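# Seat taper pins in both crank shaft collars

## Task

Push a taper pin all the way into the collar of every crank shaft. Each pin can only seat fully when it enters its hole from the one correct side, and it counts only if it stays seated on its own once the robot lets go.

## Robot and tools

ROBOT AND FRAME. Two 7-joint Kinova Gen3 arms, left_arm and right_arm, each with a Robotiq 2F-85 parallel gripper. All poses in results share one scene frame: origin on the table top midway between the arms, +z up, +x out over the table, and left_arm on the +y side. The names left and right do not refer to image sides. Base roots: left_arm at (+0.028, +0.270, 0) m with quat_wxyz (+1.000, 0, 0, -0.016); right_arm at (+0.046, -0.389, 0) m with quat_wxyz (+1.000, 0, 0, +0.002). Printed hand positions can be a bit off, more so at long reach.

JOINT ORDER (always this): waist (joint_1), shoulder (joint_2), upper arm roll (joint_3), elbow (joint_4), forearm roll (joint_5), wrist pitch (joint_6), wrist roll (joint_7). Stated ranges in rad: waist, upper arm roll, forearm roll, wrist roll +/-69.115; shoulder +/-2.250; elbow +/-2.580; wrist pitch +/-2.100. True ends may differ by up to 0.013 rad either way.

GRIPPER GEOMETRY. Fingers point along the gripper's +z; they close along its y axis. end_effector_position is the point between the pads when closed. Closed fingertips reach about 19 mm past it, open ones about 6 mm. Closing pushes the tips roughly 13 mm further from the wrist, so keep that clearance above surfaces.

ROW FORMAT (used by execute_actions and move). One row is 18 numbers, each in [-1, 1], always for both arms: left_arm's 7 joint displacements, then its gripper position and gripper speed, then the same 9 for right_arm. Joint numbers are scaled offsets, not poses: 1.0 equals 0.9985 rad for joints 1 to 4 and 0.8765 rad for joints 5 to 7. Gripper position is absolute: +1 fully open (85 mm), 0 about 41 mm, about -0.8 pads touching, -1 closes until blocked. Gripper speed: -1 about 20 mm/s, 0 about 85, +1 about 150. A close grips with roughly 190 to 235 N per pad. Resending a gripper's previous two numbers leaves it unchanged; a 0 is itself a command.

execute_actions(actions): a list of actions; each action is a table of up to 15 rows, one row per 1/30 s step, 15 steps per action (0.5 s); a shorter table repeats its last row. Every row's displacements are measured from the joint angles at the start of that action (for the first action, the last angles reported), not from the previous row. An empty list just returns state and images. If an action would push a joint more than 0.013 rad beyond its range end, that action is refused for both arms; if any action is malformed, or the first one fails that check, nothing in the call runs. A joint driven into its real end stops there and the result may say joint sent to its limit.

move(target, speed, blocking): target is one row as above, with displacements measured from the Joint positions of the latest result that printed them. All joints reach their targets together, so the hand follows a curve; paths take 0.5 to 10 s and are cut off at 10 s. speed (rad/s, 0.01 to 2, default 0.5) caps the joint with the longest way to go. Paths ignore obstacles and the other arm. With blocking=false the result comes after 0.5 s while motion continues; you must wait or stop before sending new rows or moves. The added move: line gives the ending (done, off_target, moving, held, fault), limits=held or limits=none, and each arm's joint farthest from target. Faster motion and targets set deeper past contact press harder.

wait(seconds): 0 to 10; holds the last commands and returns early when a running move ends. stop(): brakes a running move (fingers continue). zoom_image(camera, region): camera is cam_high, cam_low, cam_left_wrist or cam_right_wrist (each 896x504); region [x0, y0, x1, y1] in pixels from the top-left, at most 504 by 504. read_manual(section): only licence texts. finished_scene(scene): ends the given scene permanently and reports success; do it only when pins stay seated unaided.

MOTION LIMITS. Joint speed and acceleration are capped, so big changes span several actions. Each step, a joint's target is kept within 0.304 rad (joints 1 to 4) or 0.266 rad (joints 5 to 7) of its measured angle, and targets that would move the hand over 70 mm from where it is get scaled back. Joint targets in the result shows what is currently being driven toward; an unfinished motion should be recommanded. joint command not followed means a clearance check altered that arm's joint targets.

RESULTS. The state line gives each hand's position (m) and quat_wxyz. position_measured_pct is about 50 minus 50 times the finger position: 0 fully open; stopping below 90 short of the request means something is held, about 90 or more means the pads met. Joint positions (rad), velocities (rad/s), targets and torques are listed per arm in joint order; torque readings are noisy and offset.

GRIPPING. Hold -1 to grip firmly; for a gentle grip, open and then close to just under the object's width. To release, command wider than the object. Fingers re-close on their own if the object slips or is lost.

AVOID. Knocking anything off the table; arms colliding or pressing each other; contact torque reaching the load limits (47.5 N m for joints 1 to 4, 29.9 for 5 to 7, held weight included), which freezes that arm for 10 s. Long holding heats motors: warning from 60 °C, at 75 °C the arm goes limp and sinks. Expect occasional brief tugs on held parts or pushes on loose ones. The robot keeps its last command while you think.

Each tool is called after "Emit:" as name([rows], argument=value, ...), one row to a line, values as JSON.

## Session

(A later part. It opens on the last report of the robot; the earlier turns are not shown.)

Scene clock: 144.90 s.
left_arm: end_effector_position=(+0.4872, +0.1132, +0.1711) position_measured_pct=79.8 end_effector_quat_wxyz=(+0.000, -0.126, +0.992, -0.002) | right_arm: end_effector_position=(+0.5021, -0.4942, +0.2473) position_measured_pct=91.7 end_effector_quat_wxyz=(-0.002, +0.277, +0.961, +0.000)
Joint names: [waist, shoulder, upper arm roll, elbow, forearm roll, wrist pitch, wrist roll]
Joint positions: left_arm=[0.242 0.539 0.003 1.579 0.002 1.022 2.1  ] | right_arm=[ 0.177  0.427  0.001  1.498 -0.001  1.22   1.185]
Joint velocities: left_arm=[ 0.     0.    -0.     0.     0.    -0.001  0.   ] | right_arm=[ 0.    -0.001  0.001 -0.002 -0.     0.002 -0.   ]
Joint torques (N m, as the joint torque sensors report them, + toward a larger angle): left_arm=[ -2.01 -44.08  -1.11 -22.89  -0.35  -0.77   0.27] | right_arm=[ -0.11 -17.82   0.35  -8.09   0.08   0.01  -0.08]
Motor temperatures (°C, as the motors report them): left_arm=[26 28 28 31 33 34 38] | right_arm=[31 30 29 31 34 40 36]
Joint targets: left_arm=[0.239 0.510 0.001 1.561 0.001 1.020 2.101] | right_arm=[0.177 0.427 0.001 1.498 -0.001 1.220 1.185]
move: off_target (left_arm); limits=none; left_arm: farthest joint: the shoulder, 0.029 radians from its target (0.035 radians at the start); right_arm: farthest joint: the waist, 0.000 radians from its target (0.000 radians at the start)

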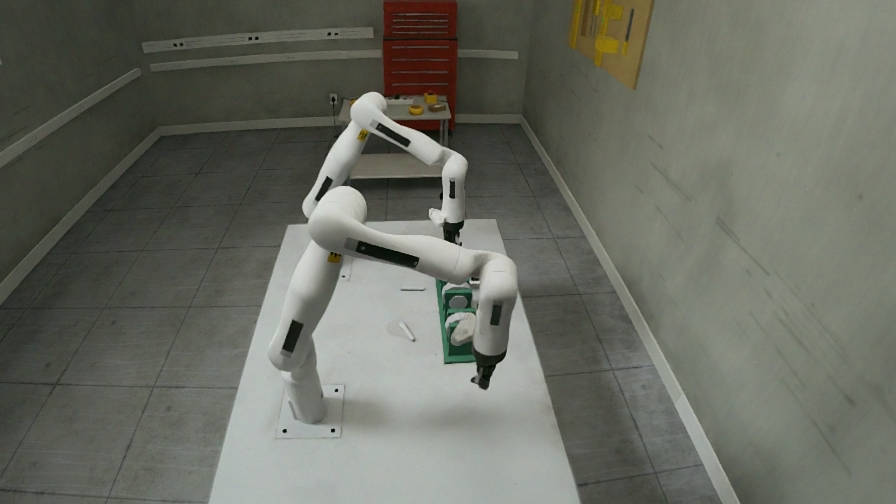

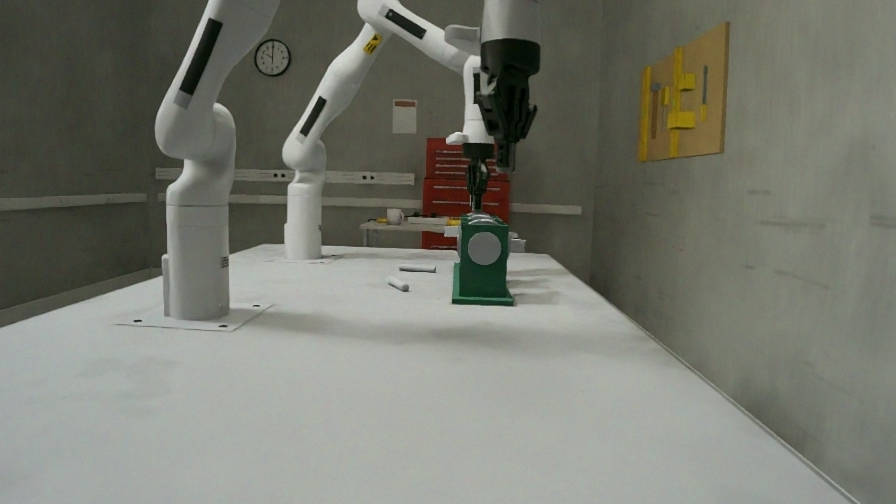

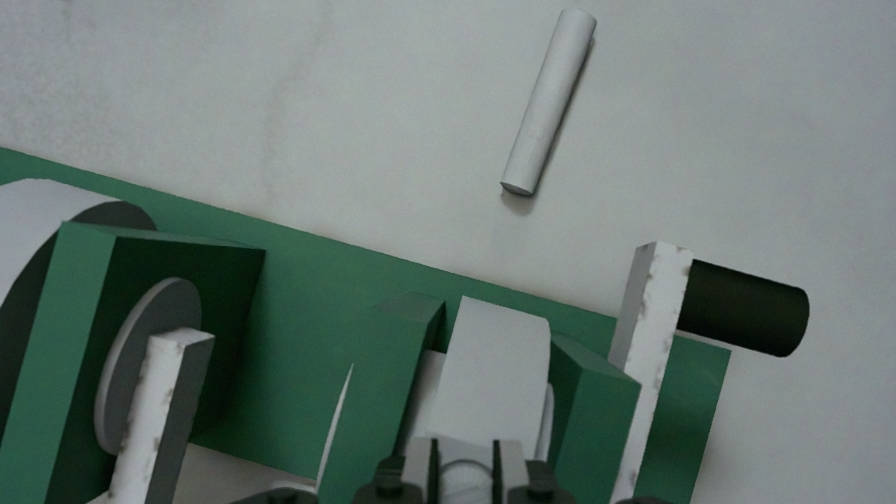

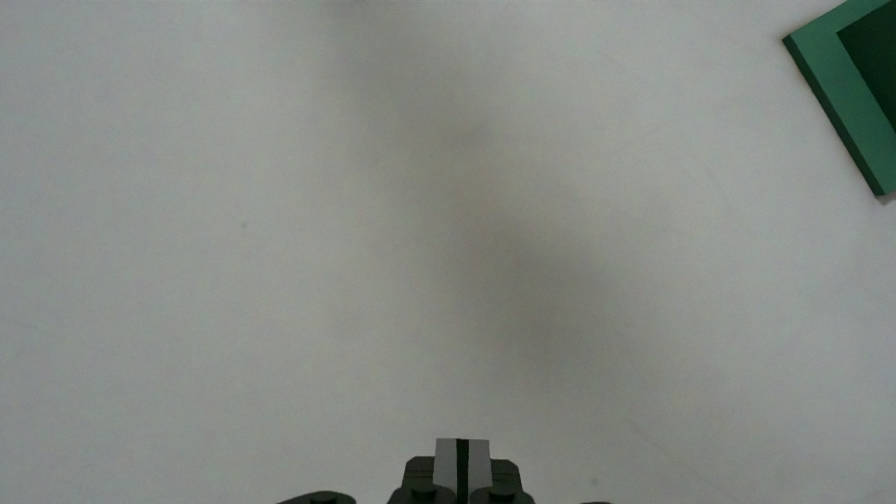

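Emit:
move(target=[0,0.002,0,0.001,0,0,0,-1,-1,0,0,0,0,0,0,0,-1,0], speed=0.05)

Emit:
execute_actions([
  [[0,0,0,0,0,0,0,-0.35,0,0,0,0,0,0,0,0,-1,0]],
  [[-0.002,-0.008,-0.003,-0.012,-0.002,0.022,-0.15,-0.35,0,0,0,0,0,0,0,0,-1,0]],
  [[0,0,0,0,0,0,-0.15,-1,1,0,0,0,0,0,0,0,-1,0]],
])

Emit:
move(target=[0,0.045,0,0.034,0,-0.022,0,-1,1,0,0,0,0,0,0,0,-1,0], speed=0.04)

Scene clock: 146.00 s.
left_arm: end_effector_position=(+0.4864, +0.1133, +0.1697) position_measured_pct=79.8 end_effector_quat_wxyz=(-0.001, -0.125, +0.992, -0.001) | right_arm: end_effector_position=(+0.5021, -0.4942, +0.2473) position_measured_pct=91.7 end_effector_quat_wxyz=(-0.002, +0.277, +0.961, +0.000)
Joint names: [waist, shoulder, upper arm roll, elbow, forearm roll, wrist pitch, wrist roll]
Joint positions: left_arm=[0.242 0.541 0.003 1.58  0.001 1.022 2.099] | right_arm=[ 0.177  0.427  0.001  1.498 -0.001  1.22   1.185]
Joint velocities: left_arm=[0.    0.001 0.002 0.    0.    0.002 0.   ] | right_arm=[-0.    -0.001 -0.001 -0.     0.     0.    -0.   ]
Joint torques (N m, as the joint torque sensors report them, + toward a larger angle): left_arm=[ -0.78 -20.06  -0.15  -8.46   0.3   -0.05   0.25] | right_arm=[ -0.34 -17.35   0.24  -8.31   0.01   0.18  -0.19]
Motor temperatures (°C, as the motors report them): left_arm=[26 28 28 31 33 34 38] | right_arm=[31 30 29 31 34 40 36]
Joint targets: left_arm=[0.242 0.541 0.003 1.580 0.002 1.022 2.100] | right_arm=[0.177 0.427 0.001 1.498 -0.001 1.220 1.185]
move: done; limits=none; left_arm: farthest joint: the forearm roll, 0.001 radians from its target (0.000 radians at the start); right_arm: farthest joint: the waist, 0.000 radians from its target (0.000 radians at the start)

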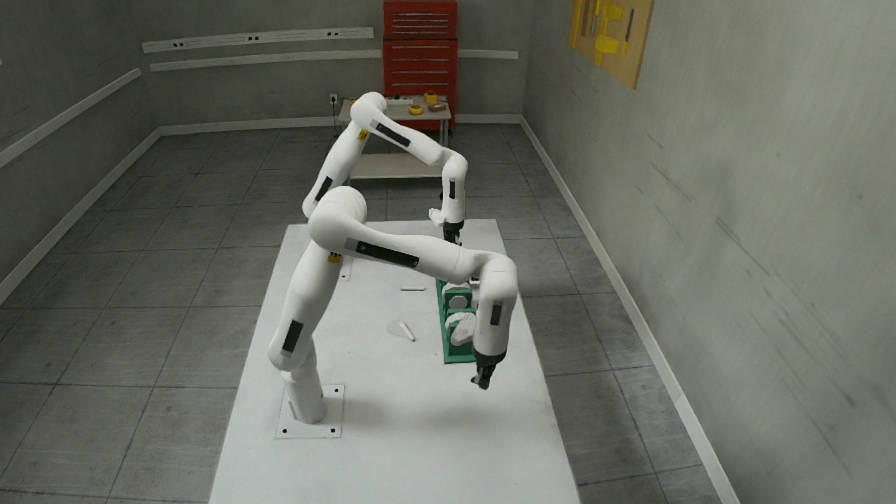

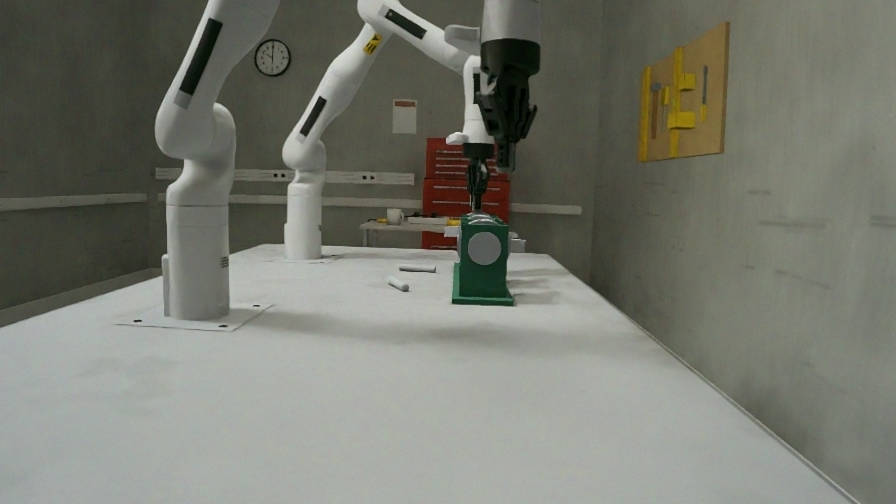

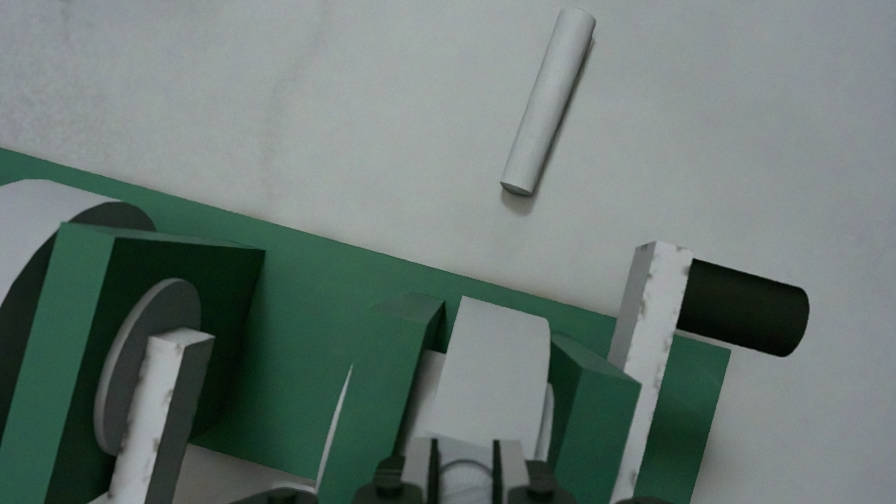

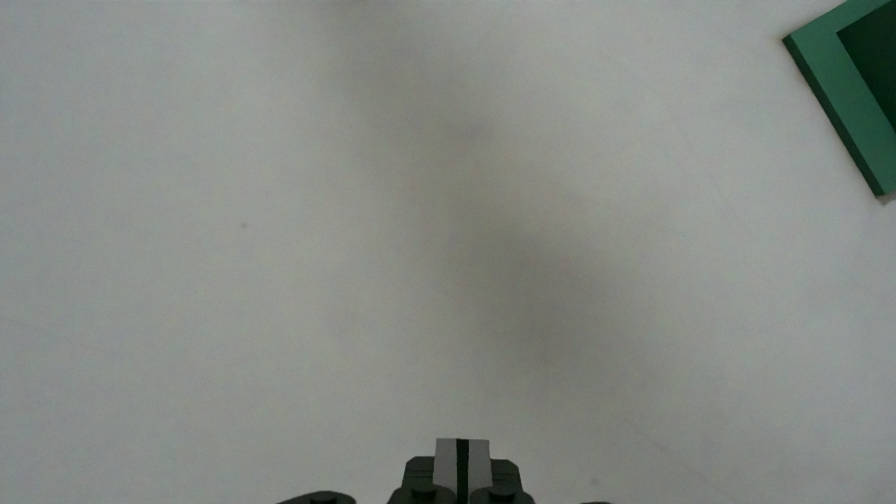

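Scene clock: 147.50 s.
left_arm: end_effector_position=(+0.4878, +0.1158, +0.1768) position_measured_pct=91.7 end_effector_quat_wxyz=(-0.001, +0.004, +1.000, +0.000) | right_arm: end_effector_position=(+0.5021, -0.4942, +0.2473) position_measured_pct=91.7 end_effector_quat_wxyz=(-0.002, +0.277, +0.961, +0.000)
Joint names: [waist, shoulder, upper arm roll, elbow, forearm roll, wrist pitch, wrist roll]
Joint positions: left_arm=[ 0.24   0.533  0.     1.568 -0.001  1.041  1.836] | right_arm=[ 0.177  0.427  0.001  1.498 -0.001  1.22   1.185]
Joint velocities: left_arm=[-0.    -0.    -0.003 -0.     0.     0.001 -0.   ] | right_arm=[-0. -0.  0.  0.  0. -0. -0.]
Joint torques (N m, as the joint torque sensors report them, + toward a larger angle): left_arm=[  0.18 -18.69  -0.35  -8.07  -0.16  -0.16   0.01] | right_arm=[ -0.14 -17.37   0.55  -8.19   0.14   0.16  -0.29]
Motor temperatures (°C, as the motors report them): left_arm=[26 28 28 31 33 34 38] | right_arm=[31 30 29 31 34 40 36]
Joint targets: left_arm=[0.240 0.533 0.000 1.568 -0.001 1.041 1.836] | right_arm=[0.177 0.427 0.001 1.498 -0.001 1.220 1.185]

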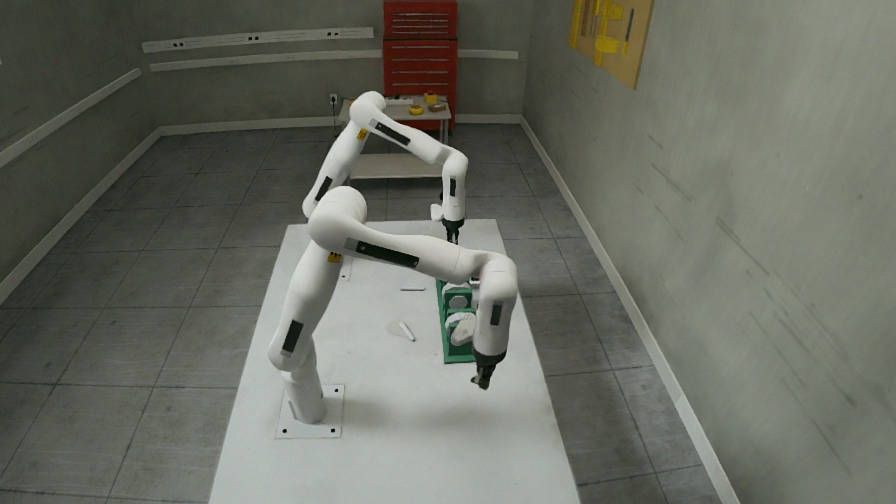

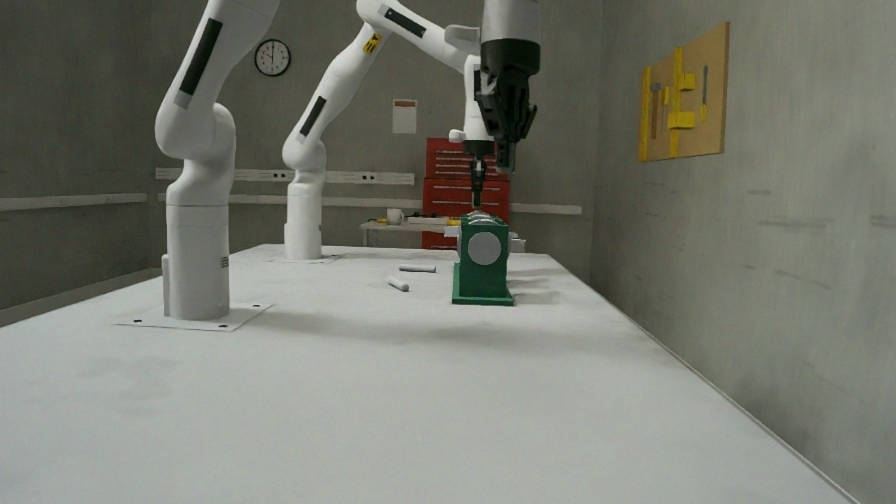

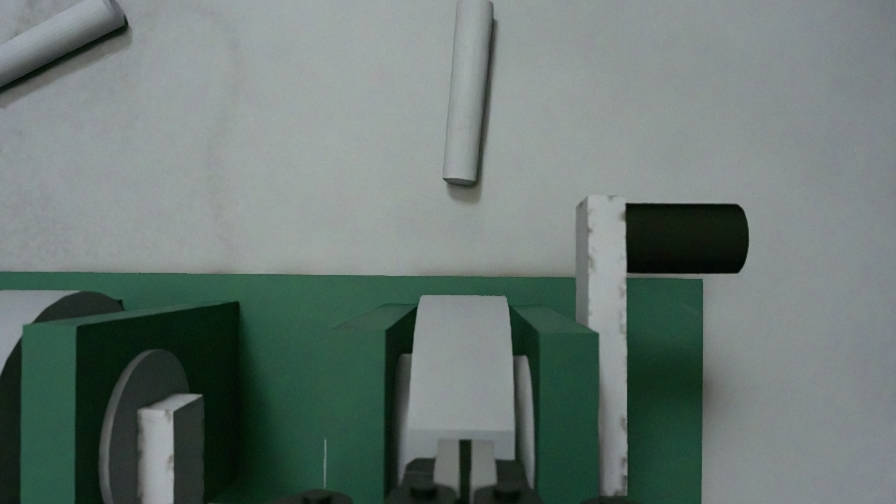

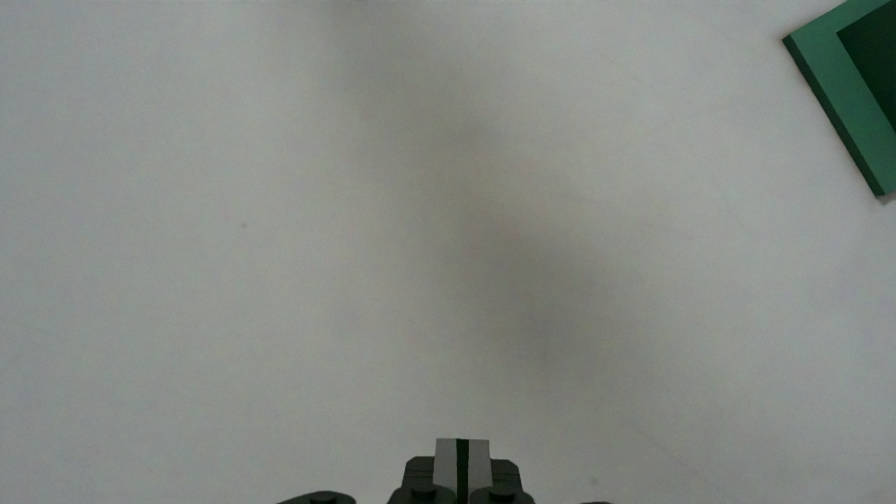

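Scene clock: 148.83 s.
left_arm: end_effector_position=(+0.4853, +0.1165, +0.1711) position_measured_pct=91.7 end_effector_quat_wxyz=(-0.002, +0.004, +1.000, +0.001) | right_arm: end_effector_position=(+0.5021, -0.4942, +0.2473) position_measured_pct=91.7 end_effector_quat_wxyz=(-0.002, +0.277, +0.961, +0.000)
Joint names: [waist, shoulder, upper arm roll, elbow, forearm roll, wrist pitch, wrist roll]
Joint positions: left_arm=[ 0.24   0.537  0.001  1.583 -0.001  1.027  1.836] | right_arm=[ 0.177  0.427  0.001  1.498 -0.001  1.22   1.185]
Joint velocities: left_arm=[-0.    -0.     0.001  0.001  0.    -0.002  0.   ] | right_arm=[-0.     0.002  0.001  0.003 -0.     0.     0.   ]
Joint torques (N m, as the joint torque sensors report them, + toward a larger angle): left_arm=[-0.09 16.46 -0.41  8.03  0.34 -2.11 -0.18] | right_arm=[  0.11 -17.37   0.16  -7.72   0.17   0.13  -0.01]
Motor temperatures (°C, as the motors report them): left_arm=[26 28 28 31 33 34 38] | right_arm=[31 30 29 31 34 40 36]
Joint targets: left_arm=[0.240 0.578 0.000 1.602 -0.001 1.022 1.836] | right_arm=[0.177 0.427 0.001 1.498 -0.001 1.220 1.185]
move: off_target (left_arm); limits=none; left_arm: farthest joint: the shoulder, 0.041 radians from its target (0.045 radians at the start); right_arm: farthest joint: the waist, 0.000 radians from its target (0.000 radians at the start)

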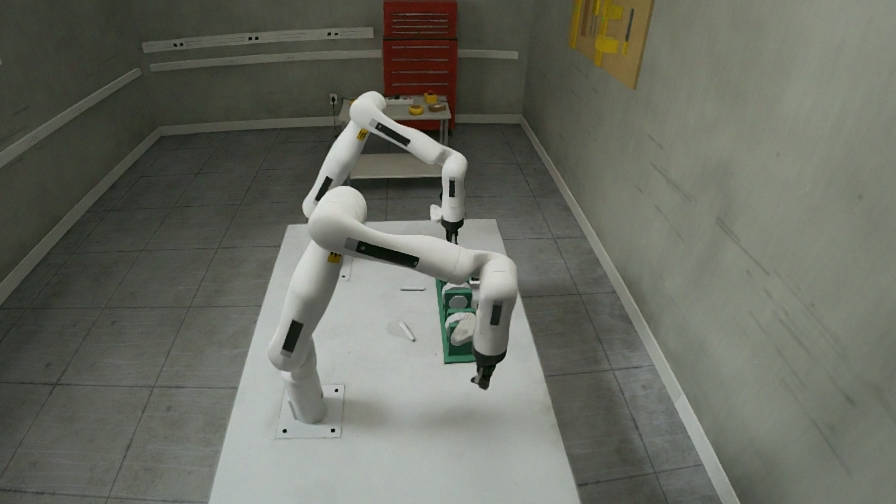

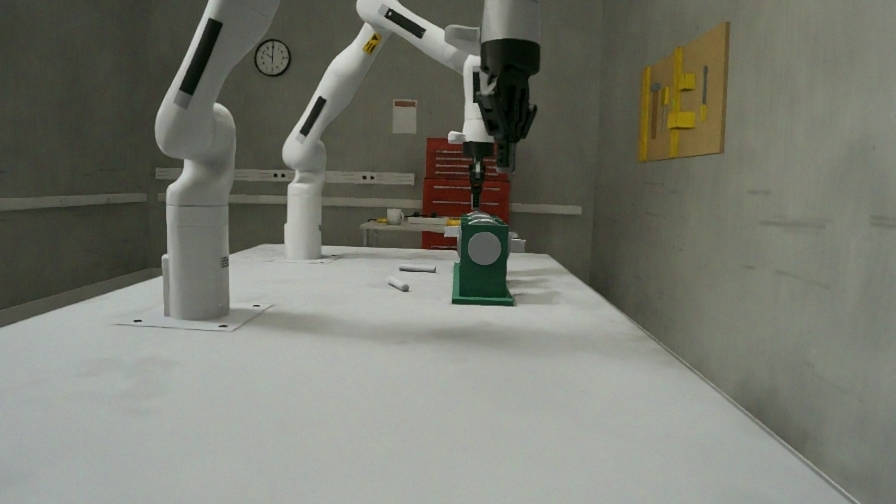

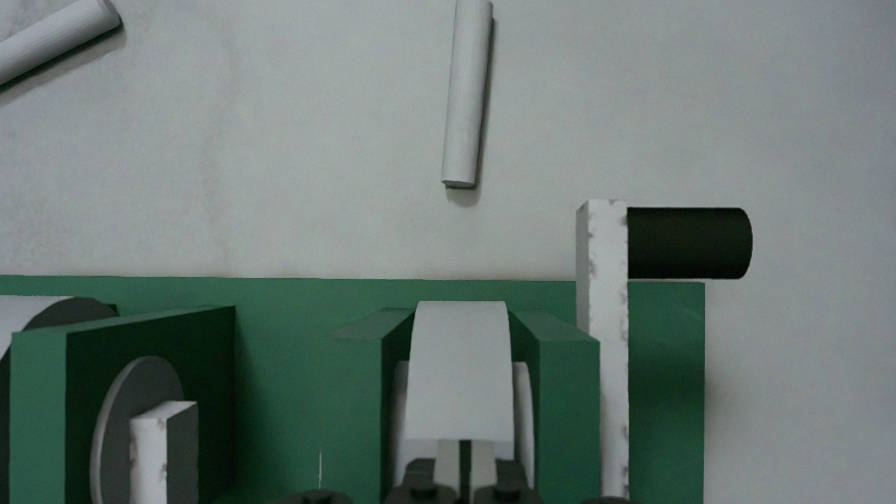

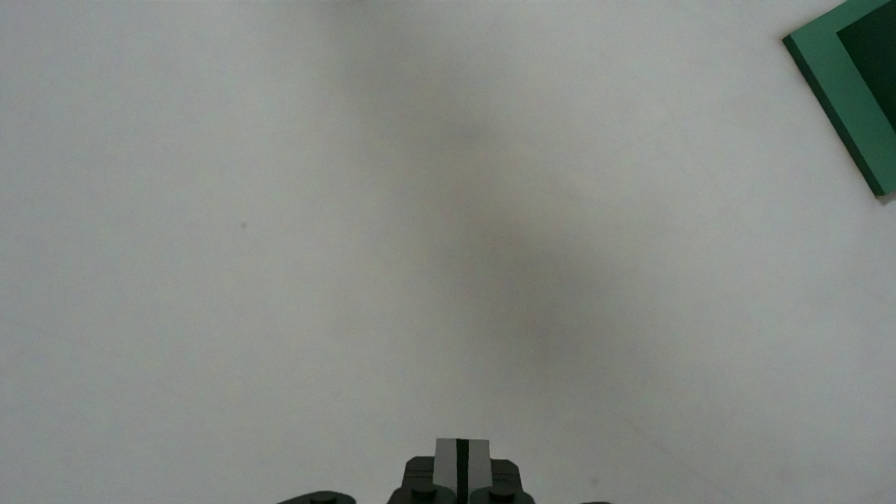

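Emit:
move(target=[0,-0.04,0,-0.02,0,0.03,0,-1,1,0,0,0,0,0,0,0,-1,0], speed=0.1)

Emit:
finished_scene(scene=1)

Scene clock: 149.87 s.
left_arm: end_effector_position=(+0.4903, +0.1151, +0.1958) position_measured_pct=91.7 end_effector_quat_wxyz=(+0.014, +0.004, +1.000, -0.004) | right_arm: end_effector_position=(+0.5021, -0.4942, +0.2473) position_measured_pct=91.7 end_effector_quat_wxyz=(-0.002, +0.277, +0.961, +0.000)
Joint names: [waist, shoulder, upper arm roll, elbow, forearm roll, wrist pitch, wrist roll]
Joint positions: left_arm=[ 0.24   0.497  0.001  1.563 -0.001  1.053  1.836] | right_arm=[ 0.177  0.427  0.001  1.498 -0.001  1.22   1.185]
Joint velocities: left_arm=[-0.    -0.002 -0.002  0.    -0.     0.001 -0.   ] | right_arm=[-0.    -0.002  0.    -0.001  0.     0.    -0.   ]
Joint torques (N m, as the joint torque sensors report them, + toward a larger angle): left_arm=[ -0.66 -18.3   -0.32  -8.22  -0.11  -0.37   0.04] | right_arm=[ -0.48 -17.21   0.19  -7.9    0.04   0.34   0.07]
Motor temperatures (°C, as the motors report them): left_arm=[26 28 28 31 33 34 38] | right_arm=[31 30 29 31 34 40 36]
Joint targets: left_arm=[0.240 0.497 0.001 1.563 -0.001 1.053 1.836] | right_arm=[0.177 0.427 0.001 1.498 -0.001 1.220 1.185]
move: done; limits=none; left_arm: farthest joint: the waist, 0.000 radians from its target (0.000 radians at the start); right_arm: farthest joint: the waist, 0.000 radians from its target (0.000 radians at the start)

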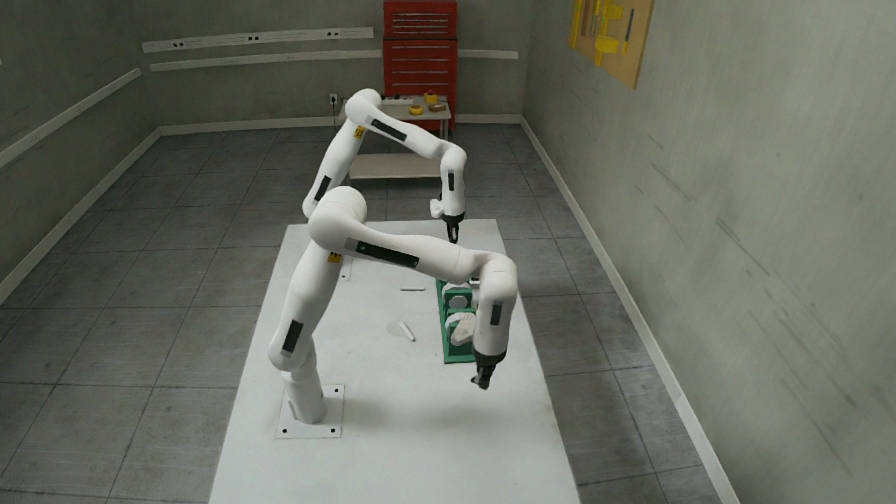

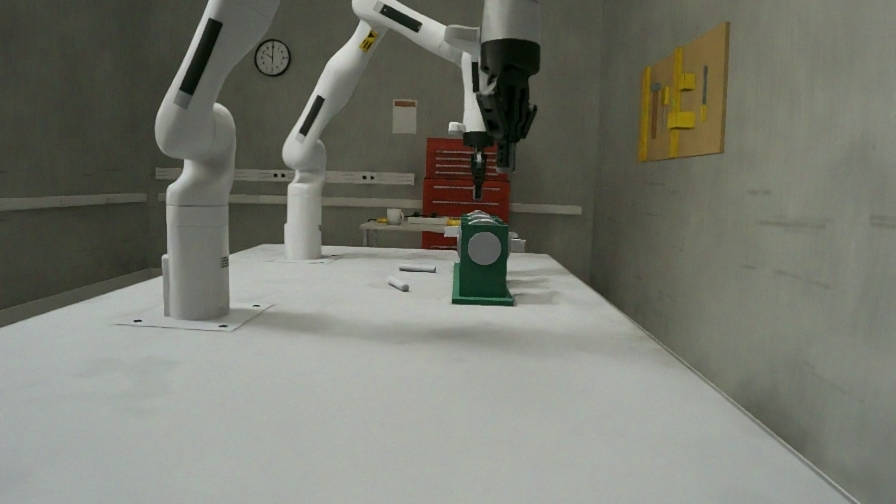

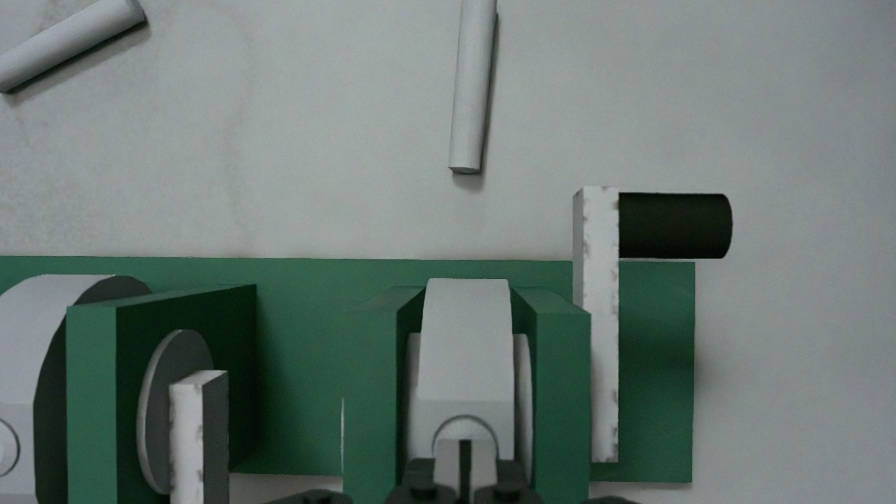

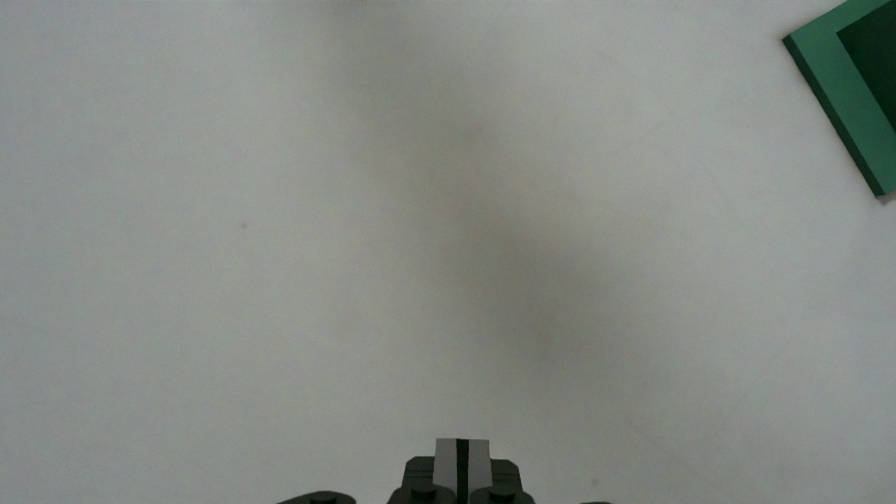

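The scene is finished: the task was done.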